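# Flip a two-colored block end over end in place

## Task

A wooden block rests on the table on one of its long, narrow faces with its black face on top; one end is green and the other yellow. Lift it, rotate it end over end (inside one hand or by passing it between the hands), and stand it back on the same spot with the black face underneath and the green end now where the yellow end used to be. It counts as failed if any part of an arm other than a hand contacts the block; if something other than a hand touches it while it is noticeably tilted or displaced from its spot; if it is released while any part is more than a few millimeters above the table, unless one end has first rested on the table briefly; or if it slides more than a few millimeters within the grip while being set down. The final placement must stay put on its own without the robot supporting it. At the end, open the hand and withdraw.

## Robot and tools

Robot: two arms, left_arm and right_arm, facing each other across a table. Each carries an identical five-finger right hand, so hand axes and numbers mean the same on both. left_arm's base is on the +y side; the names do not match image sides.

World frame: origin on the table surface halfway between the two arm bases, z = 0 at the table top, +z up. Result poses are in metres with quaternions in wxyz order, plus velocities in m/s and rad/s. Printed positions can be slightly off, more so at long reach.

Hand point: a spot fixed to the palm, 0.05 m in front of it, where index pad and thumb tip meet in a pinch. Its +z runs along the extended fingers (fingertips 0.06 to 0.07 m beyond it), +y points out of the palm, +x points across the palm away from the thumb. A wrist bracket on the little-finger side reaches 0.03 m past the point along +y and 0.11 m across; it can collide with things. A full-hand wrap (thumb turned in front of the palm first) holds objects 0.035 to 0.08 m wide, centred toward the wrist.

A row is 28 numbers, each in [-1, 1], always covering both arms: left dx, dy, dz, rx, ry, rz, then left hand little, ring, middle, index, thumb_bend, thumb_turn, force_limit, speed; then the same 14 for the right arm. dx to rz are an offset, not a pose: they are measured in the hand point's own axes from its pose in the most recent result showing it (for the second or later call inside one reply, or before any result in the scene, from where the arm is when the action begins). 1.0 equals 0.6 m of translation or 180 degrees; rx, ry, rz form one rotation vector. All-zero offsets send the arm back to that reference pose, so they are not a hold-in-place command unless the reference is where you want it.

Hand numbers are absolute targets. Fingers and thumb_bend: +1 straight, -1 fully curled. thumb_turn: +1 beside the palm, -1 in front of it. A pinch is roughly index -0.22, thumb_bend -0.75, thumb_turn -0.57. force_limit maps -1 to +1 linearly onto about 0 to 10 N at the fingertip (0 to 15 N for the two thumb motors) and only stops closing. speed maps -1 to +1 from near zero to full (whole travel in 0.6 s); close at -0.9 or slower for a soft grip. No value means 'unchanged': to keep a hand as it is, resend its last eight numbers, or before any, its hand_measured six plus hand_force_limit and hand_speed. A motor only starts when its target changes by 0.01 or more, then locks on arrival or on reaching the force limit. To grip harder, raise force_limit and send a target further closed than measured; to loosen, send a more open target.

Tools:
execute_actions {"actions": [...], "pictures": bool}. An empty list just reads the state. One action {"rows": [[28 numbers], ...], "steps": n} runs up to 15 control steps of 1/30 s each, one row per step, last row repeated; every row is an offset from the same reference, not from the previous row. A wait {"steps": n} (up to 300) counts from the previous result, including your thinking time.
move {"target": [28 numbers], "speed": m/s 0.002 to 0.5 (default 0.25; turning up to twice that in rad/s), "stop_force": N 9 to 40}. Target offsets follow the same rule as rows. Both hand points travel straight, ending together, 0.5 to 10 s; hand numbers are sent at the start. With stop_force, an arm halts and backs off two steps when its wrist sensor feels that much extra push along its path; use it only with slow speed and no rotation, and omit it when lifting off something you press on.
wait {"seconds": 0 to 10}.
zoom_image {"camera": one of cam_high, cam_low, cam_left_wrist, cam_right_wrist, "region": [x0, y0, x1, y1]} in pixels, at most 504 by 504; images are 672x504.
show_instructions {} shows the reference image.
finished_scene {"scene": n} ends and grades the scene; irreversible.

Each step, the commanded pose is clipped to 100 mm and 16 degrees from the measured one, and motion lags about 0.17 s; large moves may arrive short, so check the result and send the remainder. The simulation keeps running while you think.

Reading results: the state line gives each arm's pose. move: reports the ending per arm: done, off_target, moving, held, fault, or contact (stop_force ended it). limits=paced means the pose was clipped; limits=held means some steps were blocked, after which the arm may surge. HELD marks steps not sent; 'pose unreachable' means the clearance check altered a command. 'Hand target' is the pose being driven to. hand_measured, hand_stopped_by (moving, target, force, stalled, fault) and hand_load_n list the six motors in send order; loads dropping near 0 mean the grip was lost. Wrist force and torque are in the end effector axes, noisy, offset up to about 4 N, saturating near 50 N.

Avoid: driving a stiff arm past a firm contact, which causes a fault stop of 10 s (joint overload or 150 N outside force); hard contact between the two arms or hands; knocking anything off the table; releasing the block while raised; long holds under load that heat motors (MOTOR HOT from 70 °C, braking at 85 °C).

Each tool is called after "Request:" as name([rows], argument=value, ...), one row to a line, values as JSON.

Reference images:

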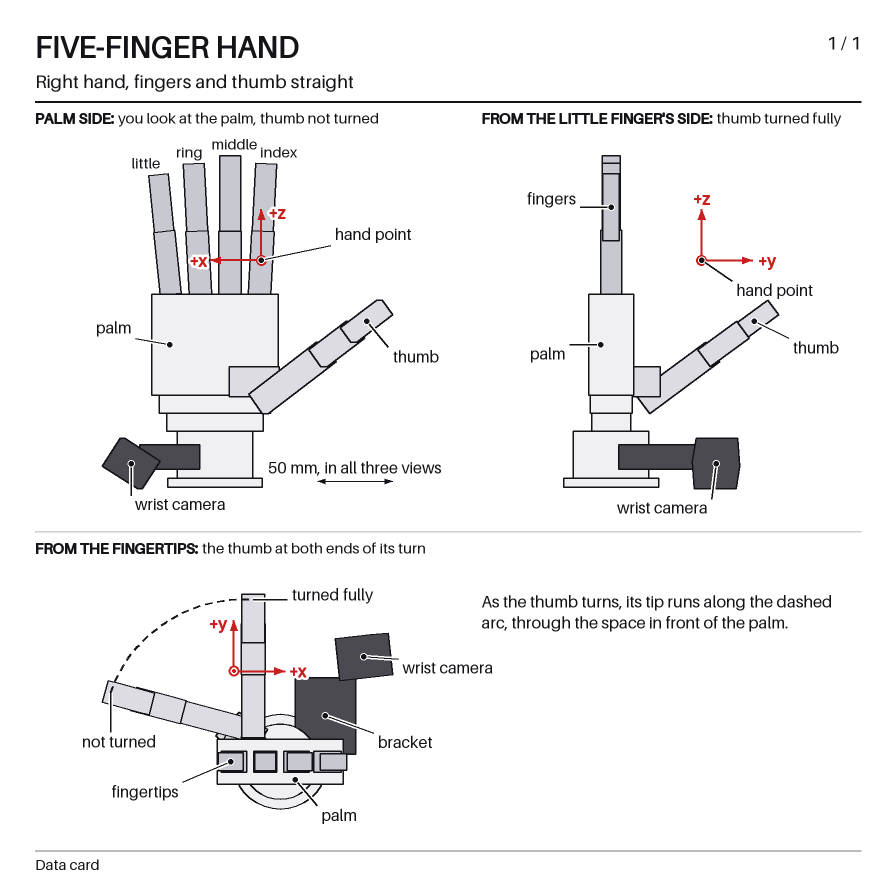

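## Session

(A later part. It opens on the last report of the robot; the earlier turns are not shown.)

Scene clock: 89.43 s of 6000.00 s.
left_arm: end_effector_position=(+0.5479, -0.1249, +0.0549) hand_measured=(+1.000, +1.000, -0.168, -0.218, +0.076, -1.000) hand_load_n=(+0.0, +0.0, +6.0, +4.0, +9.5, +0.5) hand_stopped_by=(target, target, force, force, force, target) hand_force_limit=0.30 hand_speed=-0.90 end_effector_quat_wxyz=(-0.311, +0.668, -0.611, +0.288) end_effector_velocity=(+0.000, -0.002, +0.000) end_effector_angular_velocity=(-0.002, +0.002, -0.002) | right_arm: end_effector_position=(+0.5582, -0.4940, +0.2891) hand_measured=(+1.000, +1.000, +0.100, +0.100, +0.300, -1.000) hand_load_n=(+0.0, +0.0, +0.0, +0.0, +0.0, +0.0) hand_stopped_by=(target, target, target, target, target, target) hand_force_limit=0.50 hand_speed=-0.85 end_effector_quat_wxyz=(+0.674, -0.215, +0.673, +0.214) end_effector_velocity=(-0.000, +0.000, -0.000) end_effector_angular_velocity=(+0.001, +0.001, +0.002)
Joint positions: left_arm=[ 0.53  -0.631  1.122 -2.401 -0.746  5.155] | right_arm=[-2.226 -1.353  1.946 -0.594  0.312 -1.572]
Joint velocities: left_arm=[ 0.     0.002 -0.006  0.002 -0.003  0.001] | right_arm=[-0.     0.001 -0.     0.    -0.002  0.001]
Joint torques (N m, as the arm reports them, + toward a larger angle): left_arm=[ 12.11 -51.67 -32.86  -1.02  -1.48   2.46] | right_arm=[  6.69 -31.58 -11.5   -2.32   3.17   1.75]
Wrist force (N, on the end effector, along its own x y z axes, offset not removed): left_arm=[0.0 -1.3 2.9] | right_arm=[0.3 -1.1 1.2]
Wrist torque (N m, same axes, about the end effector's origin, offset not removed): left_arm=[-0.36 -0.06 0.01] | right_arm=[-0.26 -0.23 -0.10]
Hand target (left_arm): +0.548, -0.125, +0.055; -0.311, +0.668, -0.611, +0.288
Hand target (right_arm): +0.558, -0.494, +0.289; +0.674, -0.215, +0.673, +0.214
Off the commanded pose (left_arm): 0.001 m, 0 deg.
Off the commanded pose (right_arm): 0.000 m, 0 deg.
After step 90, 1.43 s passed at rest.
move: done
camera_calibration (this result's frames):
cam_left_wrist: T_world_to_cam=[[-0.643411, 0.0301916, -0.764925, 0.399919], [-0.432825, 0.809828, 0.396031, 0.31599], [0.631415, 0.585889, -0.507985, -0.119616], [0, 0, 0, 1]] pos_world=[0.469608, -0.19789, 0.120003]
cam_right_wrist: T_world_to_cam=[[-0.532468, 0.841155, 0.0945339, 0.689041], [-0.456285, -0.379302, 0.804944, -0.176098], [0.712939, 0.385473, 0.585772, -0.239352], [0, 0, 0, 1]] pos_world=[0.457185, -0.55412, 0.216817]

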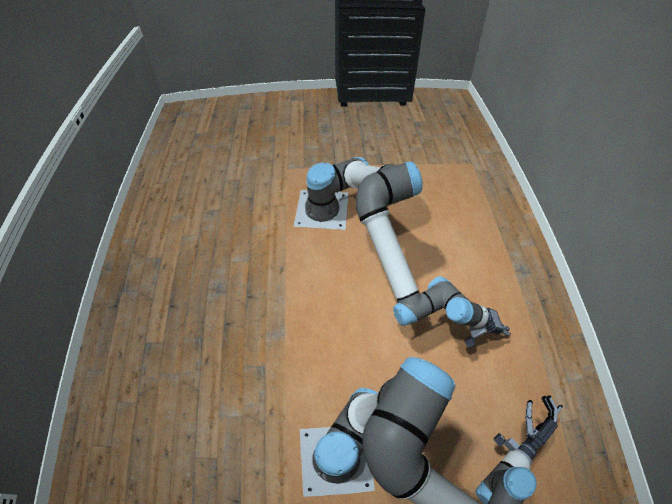

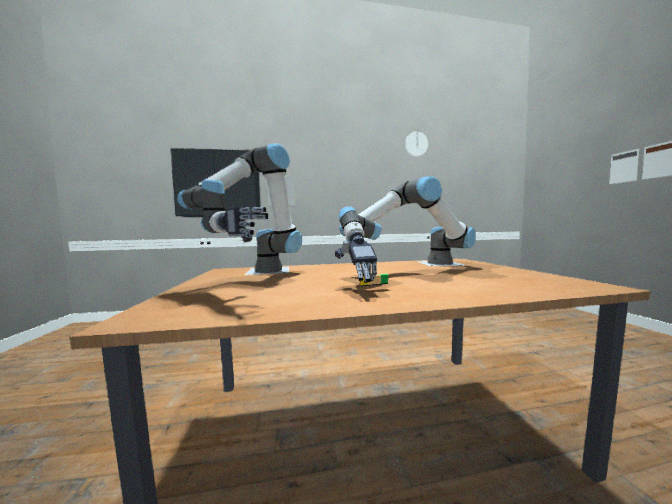

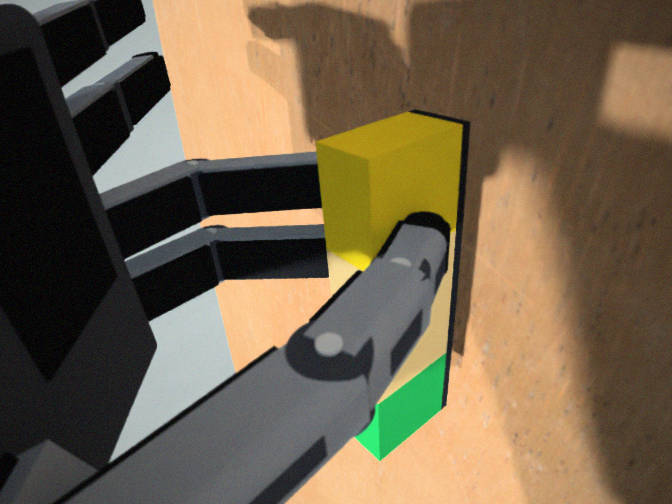

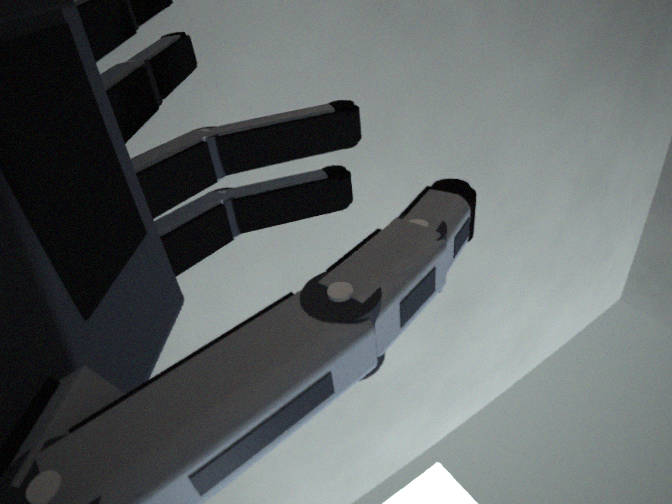

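Request:
move(target=[-0.004,0.0243,0.0203,0,0,0,1,1,-0.45,-0.45,0.04,-1,0.3,-0.9,0,0,0,0,0,0,1,1,0.1,0.1,0.3,-1,0.5,-0.85], speed=0.03)

Request:
zoom_image(camera="cam_low", region=[330,250,410,310])

Scene clock: 91.83 s of 6000.00 s.
left_arm: end_effector_position=(+0.5477, -0.1226, +0.0360) hand_measured=(+1.000, +1.000, -0.168, -0.218, +0.076, -1.000) hand_load_n=(+0.0, +0.0, +6.0, +4.0, +9.5, +0.5) hand_stopped_by=(target, target, force, force, force, target) hand_force_limit=0.30 hand_speed=-0.90 end_effector_quat_wxyz=(-0.311, +0.668, -0.611, +0.288) end_effector_velocity=(-0.000, +0.000, -0.002) end_effector_angular_velocity=(+0.001, +0.000, -0.000) | right_arm: end_effector_position=(+0.5582, -0.4940, +0.2891) hand_measured=(+1.000, +1.000, +0.100, +0.100, +0.300, -1.000) hand_load_n=(+0.0, +0.0, +0.0, +0.0, +0.0, +0.0) hand_stopped_by=(target, target, target, target, target, target) hand_force_limit=0.50 hand_speed=-0.85 end_effector_quat_wxyz=(+0.674, -0.215, +0.673, +0.214) end_effector_velocity=(+0.000, -0.000, +0.000) end_effector_angular_velocity=(+0.001, +0.001, -0.001)
Joint positions: left_arm=[ 0.53  -0.612  1.138 -2.438 -0.747  5.156] | right_arm=[-2.226 -1.353  1.946 -0.594  0.312 -1.572]
Joint velocities: left_arm=[ 0.     0.002  0.001 -0.002  0.     0.   ] | right_arm=[ 0.    -0.    -0.     0.002  0.001  0.   ]
Joint torques (N m, as the arm reports them, + toward a larger angle): left_arm=[ 11.28 -51.42  -9.63  -4.96  -1.44   2.3 ] | right_arm=[  6.91 -32.06 -11.2   -2.36   3.04   1.86]
Wrist force (N, on the end effector, along its own x y z axes, offset not removed): left_arm=[-1.6 0.3 0.4] | right_arm=[0.4 -2.2 0.2]
Wrist torque (N m, same axes, about the end effector's origin, offset not removed): left_arm=[0.06 0.20 -0.07] | right_arm=[-0.45 -0.24 -0.16]
Hand target (left_arm): +0.548, -0.123, +0.036; -0.311, +0.668, -0.611, +0.288
Hand target (right_arm): +0.558, -0.494, +0.289; +0.674, -0.215, +0.673, +0.214
Off the commanded pose (left_arm): 0.000 m, 0 deg.
Off the commanded pose (right_arm): 0.000 m, 0 deg.
move: done
camera_calibration (this result's frames):
cam_left_wrist: T_world_to_cam=[[-0.643414, 0.0301865, -0.764923, 0.385246], [-0.432833, 0.809822, 0.396035, 0.321546], [0.631406, 0.585899, -0.507985, -0.130429], [0, 0, 0, 1]] pos_world=[0.469402, -0.195606, 0.101084]
cam_right_wrist: T_world_to_cam=[[-0.532468, 0.841154, 0.094534, 0.689041], [-0.456285, -0.379302, 0.804944, -0.176098], [0.712939, 0.385473, 0.585772, -0.239352], [0, 0, 0, 1]] pos_world=[0.457185, -0.55412, 0.216817]

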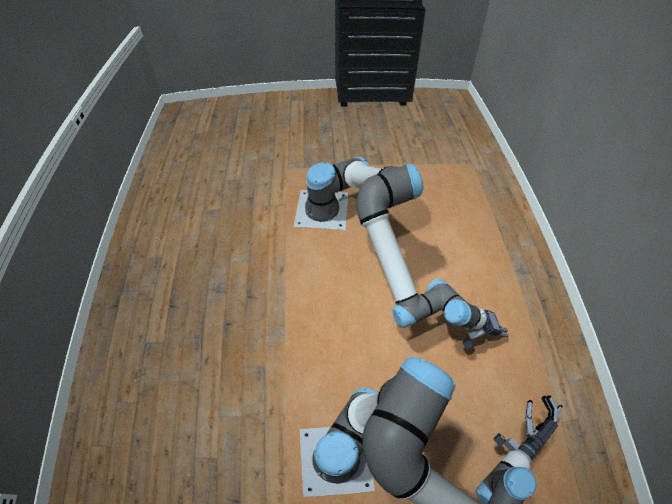

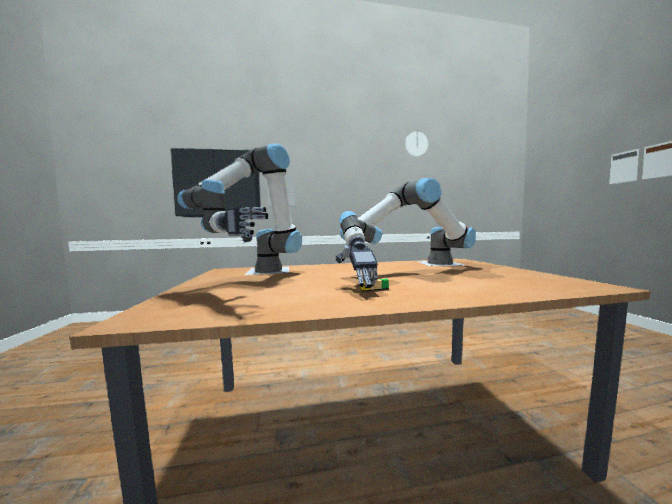

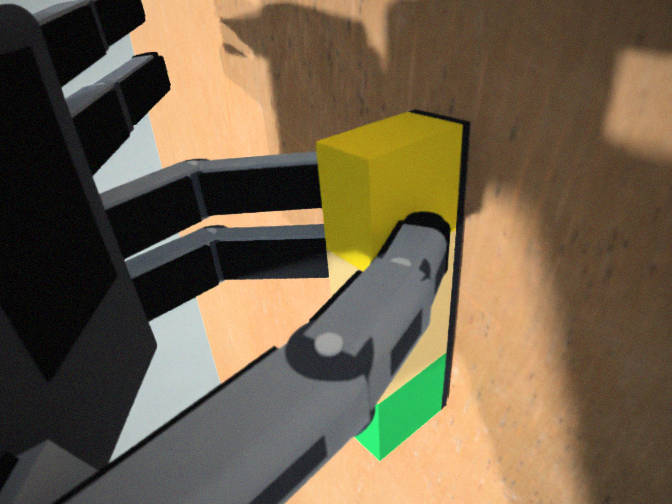

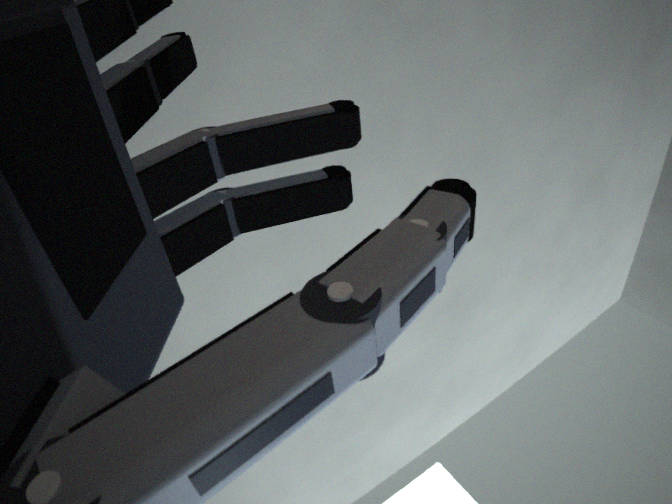

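Region (330, 250, 410, 310) of cam_low's 672x504 image, scaled by 6.300, with more detail than that image has; it fills the top 378 rows of this view, and the rest is white.

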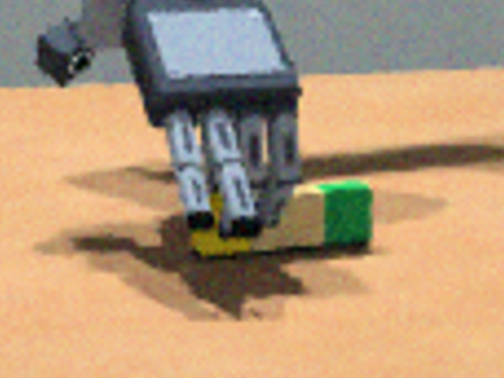

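Request:
move(target=[0,0.0051,0.0043,0,0,0,1,1,-0.45,-0.45,0.04,-1,0.3,-0.9,0,0,0,0,0,0,1,1,0.1,0.1,0.3,-1,0.5,-0.85], speed=0.005, stop_force=9)

Scene clock: 93.67 s of 6000.00 s.
left_arm: end_effector_position=(+0.5477, -0.1226, +0.0334) hand_measured=(+1.000, +1.000, -0.168, -0.218, +0.078, -1.000) hand_load_n=(+0.0, +0.0, +3.5, +2.0, +10.5, +1.0) hand_stopped_by=(target, target, force, force, force, target) hand_force_limit=0.30 hand_speed=-0.90 end_effector_quat_wxyz=(-0.311, +0.668, -0.611, +0.288) end_effector_velocity=(-0.000, +0.001, +0.000) end_effector_angular_velocity=(+0.003, +0.002, +0.000) | right_arm: end_effector_position=(+0.5582, -0.4940, +0.2891) hand_measured=(+1.000, +1.000, +0.100, +0.100, +0.300, -1.000) hand_load_n=(+0.0, +0.0, +0.0, +0.0, +0.0, +0.0) hand_stopped_by=(target, target, target, target, target, target) hand_force_limit=0.50 hand_speed=-0.85 end_effector_quat_wxyz=(+0.674, -0.215, +0.673, +0.214) end_effector_velocity=(+0.000, -0.000, -0.001) end_effector_angular_velocity=(+0.002, +0.002, -0.000)
Joint positions: left_arm=[ 0.53  -0.608  1.139 -2.442 -0.747  5.156] | right_arm=[-2.226 -1.353  1.946 -0.594  0.312 -1.572]
Joint velocities: left_arm=[ 0.    -0.001  0.001  0.004 -0.    -0.   ] | right_arm=[-0.     0.002 -0.     0.001  0.     0.   ]
Joint torques (N m, as the arm reports them, + toward a larger angle): left_arm=[ 11.13 -61.95  -8.54  -0.07  -1.46   1.77] | right_arm=[  6.34 -31.62 -11.13  -2.42   3.1    1.84]
Wrist force (N, on the end effector, along its own x y z axes, offset not removed): left_arm=[-1.0 -7.6 -6.1] | right_arm=[1.5 -1.0 1.1]
Wrist torque (N m, same axes, about the end effector's origin, offset not removed): left_arm=[-0.30 0.12 -0.10] | right_arm=[-0.17 -0.48 0.04]
Hand target (left_arm): +0.548, -0.123, +0.034; -0.311, +0.668, -0.611, +0.288
Hand target (right_arm): +0.558, -0.494, +0.289; +0.674, -0.215, +0.673, +0.214
Off the commanded pose (left_arm): 0.001 m, 0 deg.
Off the commanded pose (right_arm): 0.000 m, 0 deg.
move: contact (left_arm)
camera_calibration (this result's frames):
cam_left_wrist: T_world_to_cam=[[-0.643401, 0.0301609, -0.764935, 0.383246], [-0.432837, 0.809838, 0.395999, 0.322612], [0.631417, 0.585878, -0.507995, -0.131766], [0, 0, 0, 1]] pos_world=[0.469419, -0.195623, 0.0984673]
cam_right_wrist: T_world_to_cam=[[-0.532468, 0.841155, 0.0945337, 0.689041], [-0.456285, -0.379302, 0.804944, -0.176097], [0.712939, 0.385473, 0.585772, -0.239352], [0, 0, 0, 1]] pos_world=[0.457185, -0.55412, 0.216817]

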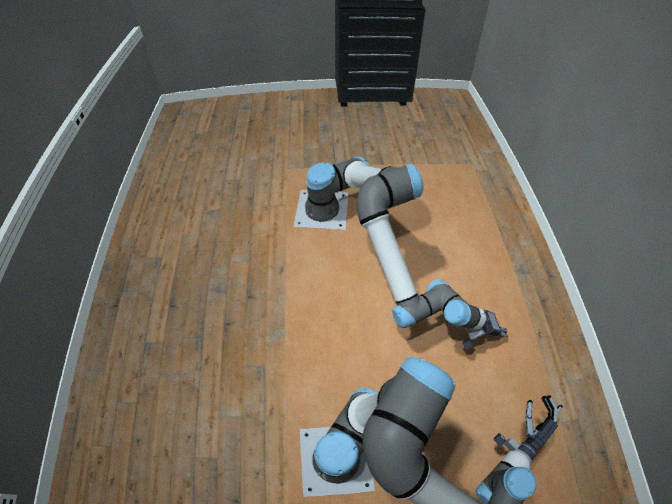

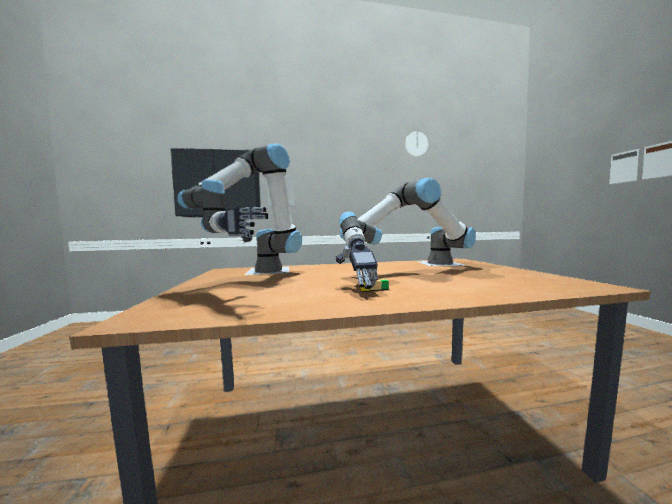

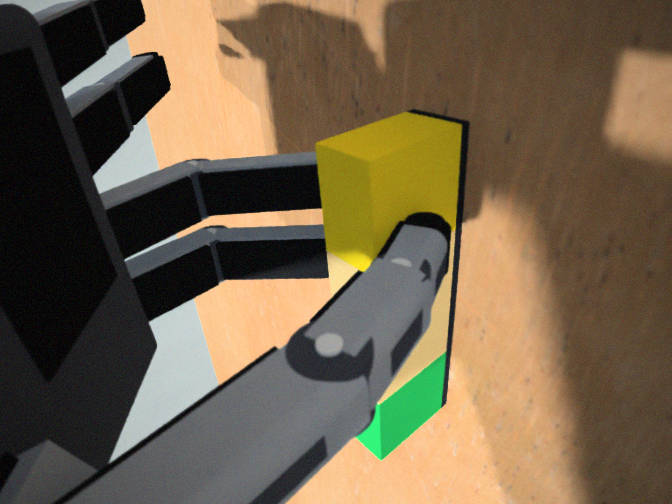

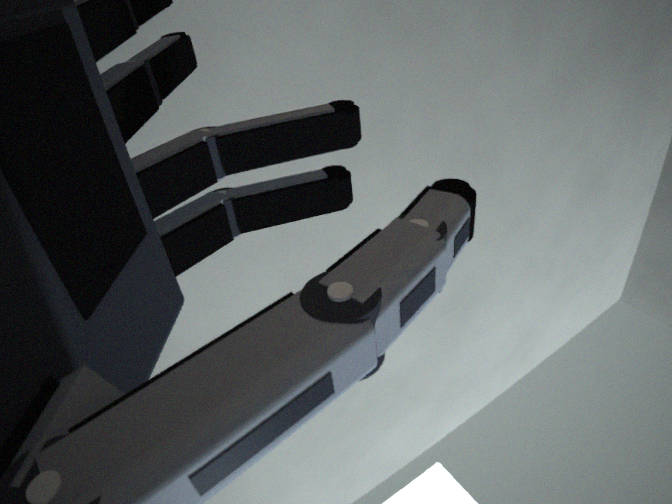

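Request:
move(target=[0,-0.0005,-0.0004,0,0,0,1,1,0.05,0,0.35,-1,0.3,-0.85,0,0,0,0,0,0,1,1,0.1,0.1,0.3,-1,0.5,-0.85])

Request:
move(target=[-0.3,-0.25,-0.24,0,0,0,1,1,0.05,0,0.35,-1,0.3,-0.85,0,0,0,0,0,0,1,1,0.1,0.1,0.3,-1,0.5,-0.85])

Request:
zoom_image(camera="cam_low", region=[330,250,410,310])

Scene clock: 97.73 s of 6000.00 s.
left_arm: end_effector_position=(+0.5477, -0.1226, +0.0338) hand_measured=(+1.000, +1.000, +0.050, +0.000, +0.350, -1.000) hand_load_n=(+0.0, +0.0, +0.0, +0.0, +0.0, +0.0) hand_stopped_by=(target, target, target, target, target, target) hand_force_limit=0.30 hand_speed=-0.85 end_effector_quat_wxyz=(-0.311, +0.668, -0.611, +0.288) end_effector_velocity=(-0.000, +0.000, -0.000) end_effector_angular_velocity=(+0.001, +0.000, -0.000) | right_arm: end_effector_position=(+0.5582, -0.4940, +0.2891) hand_measured=(+1.000, +1.000, +0.100, +0.100, +0.300, -1.000) hand_load_n=(+0.0, +0.0, +0.0, +0.0, +0.0, +0.0) hand_stopped_by=(target, target, target, target, target, target) hand_force_limit=0.50 hand_speed=-0.85 end_effector_quat_wxyz=(+0.674, -0.215, +0.673, +0.214) end_effector_velocity=(-0.000, +0.000, +0.001) end_effector_angular_velocity=(-0.001, -0.001, +0.000)
Joint positions: left_arm=[ 0.53  -0.609  1.139 -2.442 -0.747  5.156] | right_arm=[-2.226 -1.353  1.946 -0.594  0.312 -1.572]
Joint velocities: left_arm=[ 0.  0.  0. -0. -0.  0.] | right_arm=[ 0.    -0.002  0.     0.    -0.     0.   ]
Joint torques (N m, as the arm reports them, + toward a larger angle): left_arm=[ 10.92 -71.25 -32.94  -1.33  -1.44   2.04] | right_arm=[  6.41 -31.6  -10.94  -2.33   3.03   1.79]
Wrist force (N, on the end effector, along its own x y z axes, offset not removed): left_arm=[-0.2 0.7 0.8] | right_arm=[0.7 -1.2 0.4]
Wrist torque (N m, same axes, about the end effector's origin, offset not removed): left_arm=[0.12 -0.15 -0.04] | right_arm=[-0.27 -0.25 -0.07]
Hand target (left_arm): +0.548, -0.123, +0.034; -0.311, +0.668, -0.611, +0.288
Hand target (right_arm): +0.558, -0.494, +0.289; +0.674, -0.215, +0.673, +0.214
Off the commanded pose (left_arm): 0.000 m, 0 deg.
Off the commanded pose (right_arm): 0.000 m, 0 deg.
move: done
camera_calibration (this result's frames):
cam_left_wrist: T_world_to_cam=[[-0.643401, 0.0301608, -0.764935, 0.383545], [-0.432837, 0.809838, 0.395999, 0.322461], [0.631417, 0.585878, -0.507996, -0.131578], [0, 0, 0, 1]] pos_world=[0.469427, -0.195621, 0.0988516]
cam_right_wrist: T_world_to_cam=[[-0.532468, 0.841155, 0.0945338, 0.689041], [-0.456285, -0.379302, 0.804944, -0.176098], [0.712939, 0.385473, 0.585772, -0.239352], [0, 0, 0, 1]] pos_world=[0.457185, -0.55412, 0.216817]

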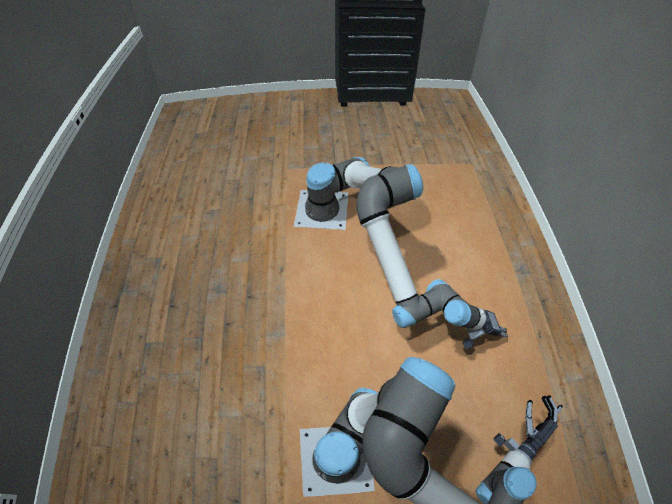

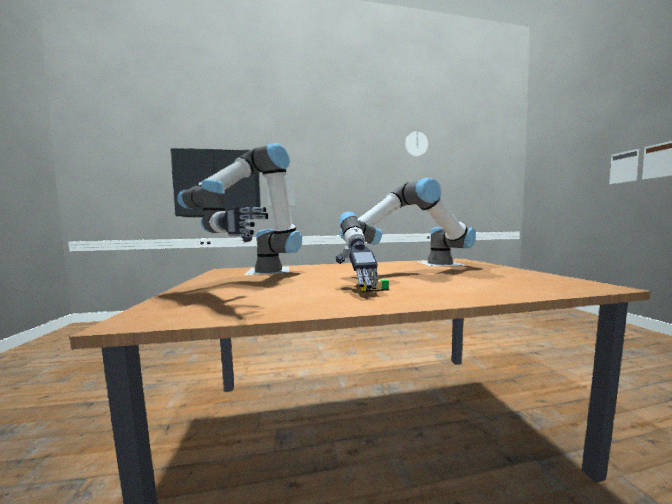

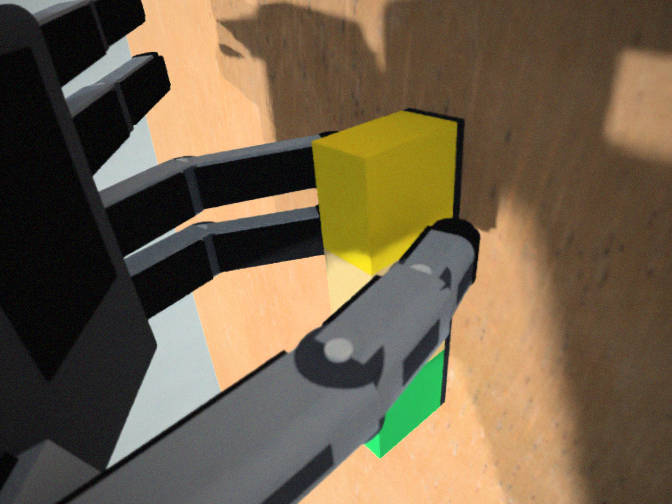

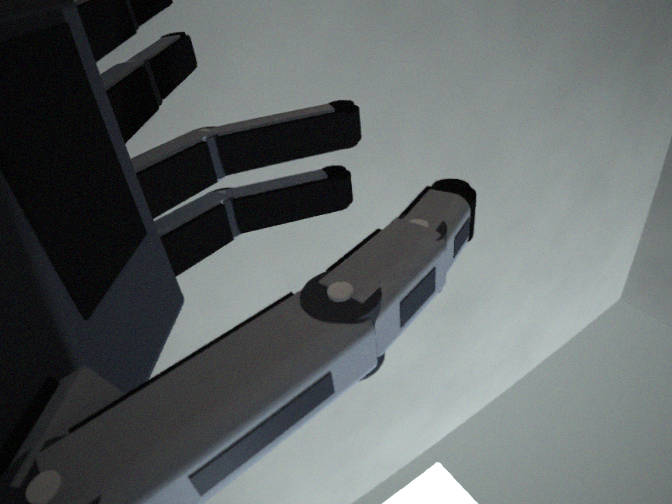

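Scene clock: 99.40 s of 6000.00 s.
left_arm: end_effector_position=(+0.5179, +0.0564, +0.2404) hand_measured=(+1.000, +1.000, +0.050, +0.000, +0.350, -1.000) hand_load_n=(+0.0, +0.0, +0.0, +0.0, +0.0, +0.0) hand_stopped_by=(target, target, target, target, target, target) hand_force_limit=0.30 hand_speed=-0.85 end_effector_quat_wxyz=(-0.311, +0.668, -0.611, +0.288) end_effector_velocity=(-0.000, +0.001, +0.000) end_effector_angular_velocity=(+0.002, +0.001, -0.000) | right_arm: end_effector_position=(+0.5582, -0.4940, +0.2891) hand_measured=(+1.000, +1.000, +0.100, +0.100, +0.300, -1.000) hand_load_n=(+0.0, +0.0, +0.0, +0.0, +0.0, +0.0) hand_stopped_by=(target, target, target, target, target, target) hand_force_limit=0.50 hand_speed=-0.85 end_effector_quat_wxyz=(+0.674, -0.215, +0.673, +0.214) end_effector_velocity=(+0.000, -0.000, +0.000) end_effector_angular_velocity=(-0.000, -0.000, -0.001)
Joint positions: left_arm=[ 0.595 -1.187  1.576 -2.363 -0.77   5.243] | right_arm=[-2.226 -1.353  1.946 -0.594  0.312 -1.572]
Joint velocities: left_arm=[-0.    -0.002  0.002  0.002  0.    -0.   ] | right_arm=[ 0.    -0.001 -0.001  0.001  0.001  0.   ]
Joint torques (N m, as the arm reports them, + toward a larger angle): left_arm=[ 11.43 -51.62 -10.78  -1.27  -1.59   2.4 ] | right_arm=[  6.76 -31.62 -11.46  -2.42   3.05   1.83]
Wrist force (N, on the end effector, along its own x y z axes, offset not removed): left_arm=[-2.8 -1.2 1.3] | right_arm=[0.8 -1.6 2.2]
Wrist torque (N m, same axes, about the end effector's origin, offset not removed): left_arm=[-0.19 0.20 -0.11] | right_arm=[-0.38 -0.31 -0.08]
Hand target (left_arm): +0.518, +0.056, +0.241; -0.311, +0.668, -0.611, +0.288
Hand target (right_arm): +0.558, -0.494, +0.289; +0.674, -0.215, +0.673, +0.214
Off the commanded pose (left_arm): 0.000 m, 0 deg.
Off the commanded pose (right_arm): 0.000 m, 0 deg.
move: done
camera_calibration (this result's frames):
cam_left_wrist: T_world_to_cam=[[-0.64335, 0.0302512, -0.764975, 0.516962], [-0.432928, 0.809731, 0.396117, 0.0827909], [0.631407, 0.58602, -0.507844, -0.112648], [0, 0, 0, 1]] pos_world=[0.439556, -0.0166629, 0.30546]
cam_right_wrist: T_world_to_cam=[[-0.532468, 0.841155, 0.0945339, 0.689041], [-0.456285, -0.379302, 0.804944, -0.176098], [0.712939, 0.385473, 0.585772, -0.239352], [0, 0, 0, 1]] pos_world=[0.457185, -0.55412, 0.216817]

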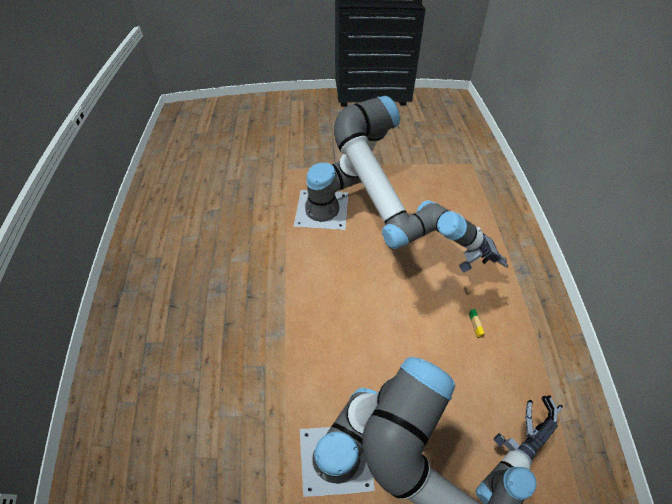

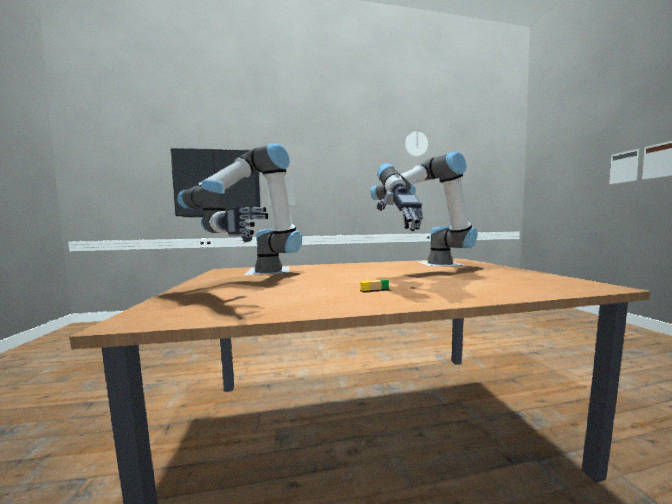

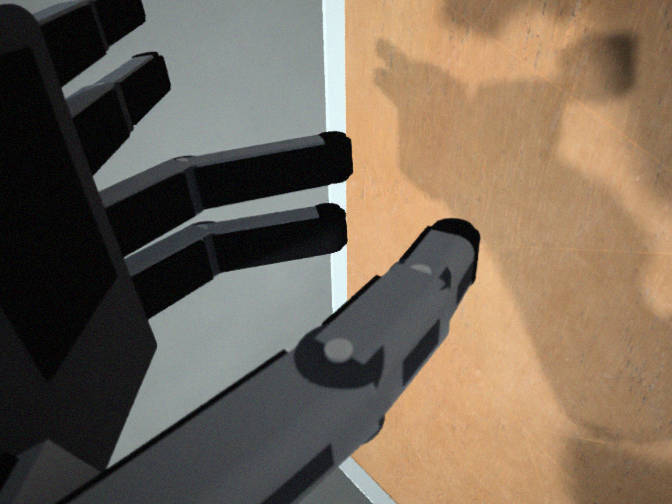

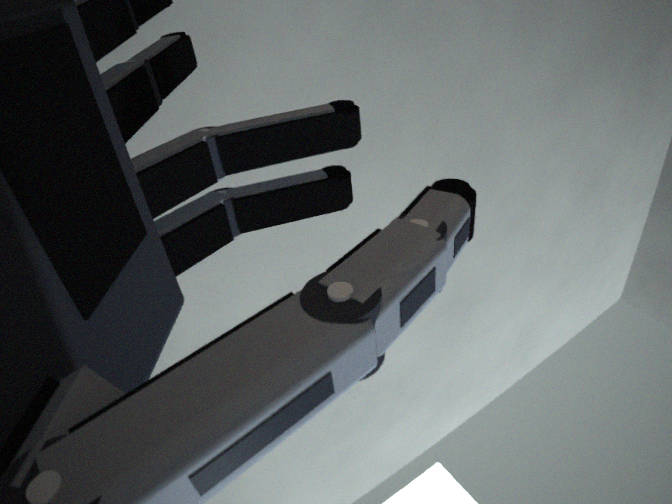

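Region (330, 250, 410, 310) of cam_low's 672x504 image, scaled by 6.300, with more detail than that image has; it fills the top 378 rows of this view, and the rest is white.

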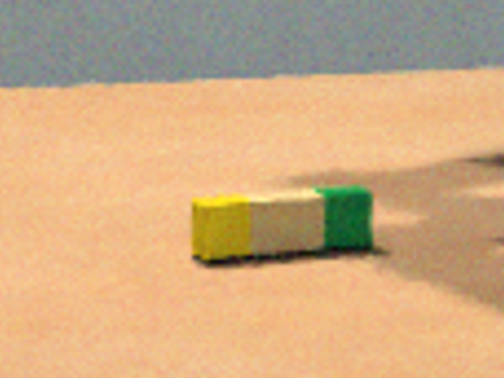

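Request:
finished_scene(scene=1)

The scene is finished: the task was done.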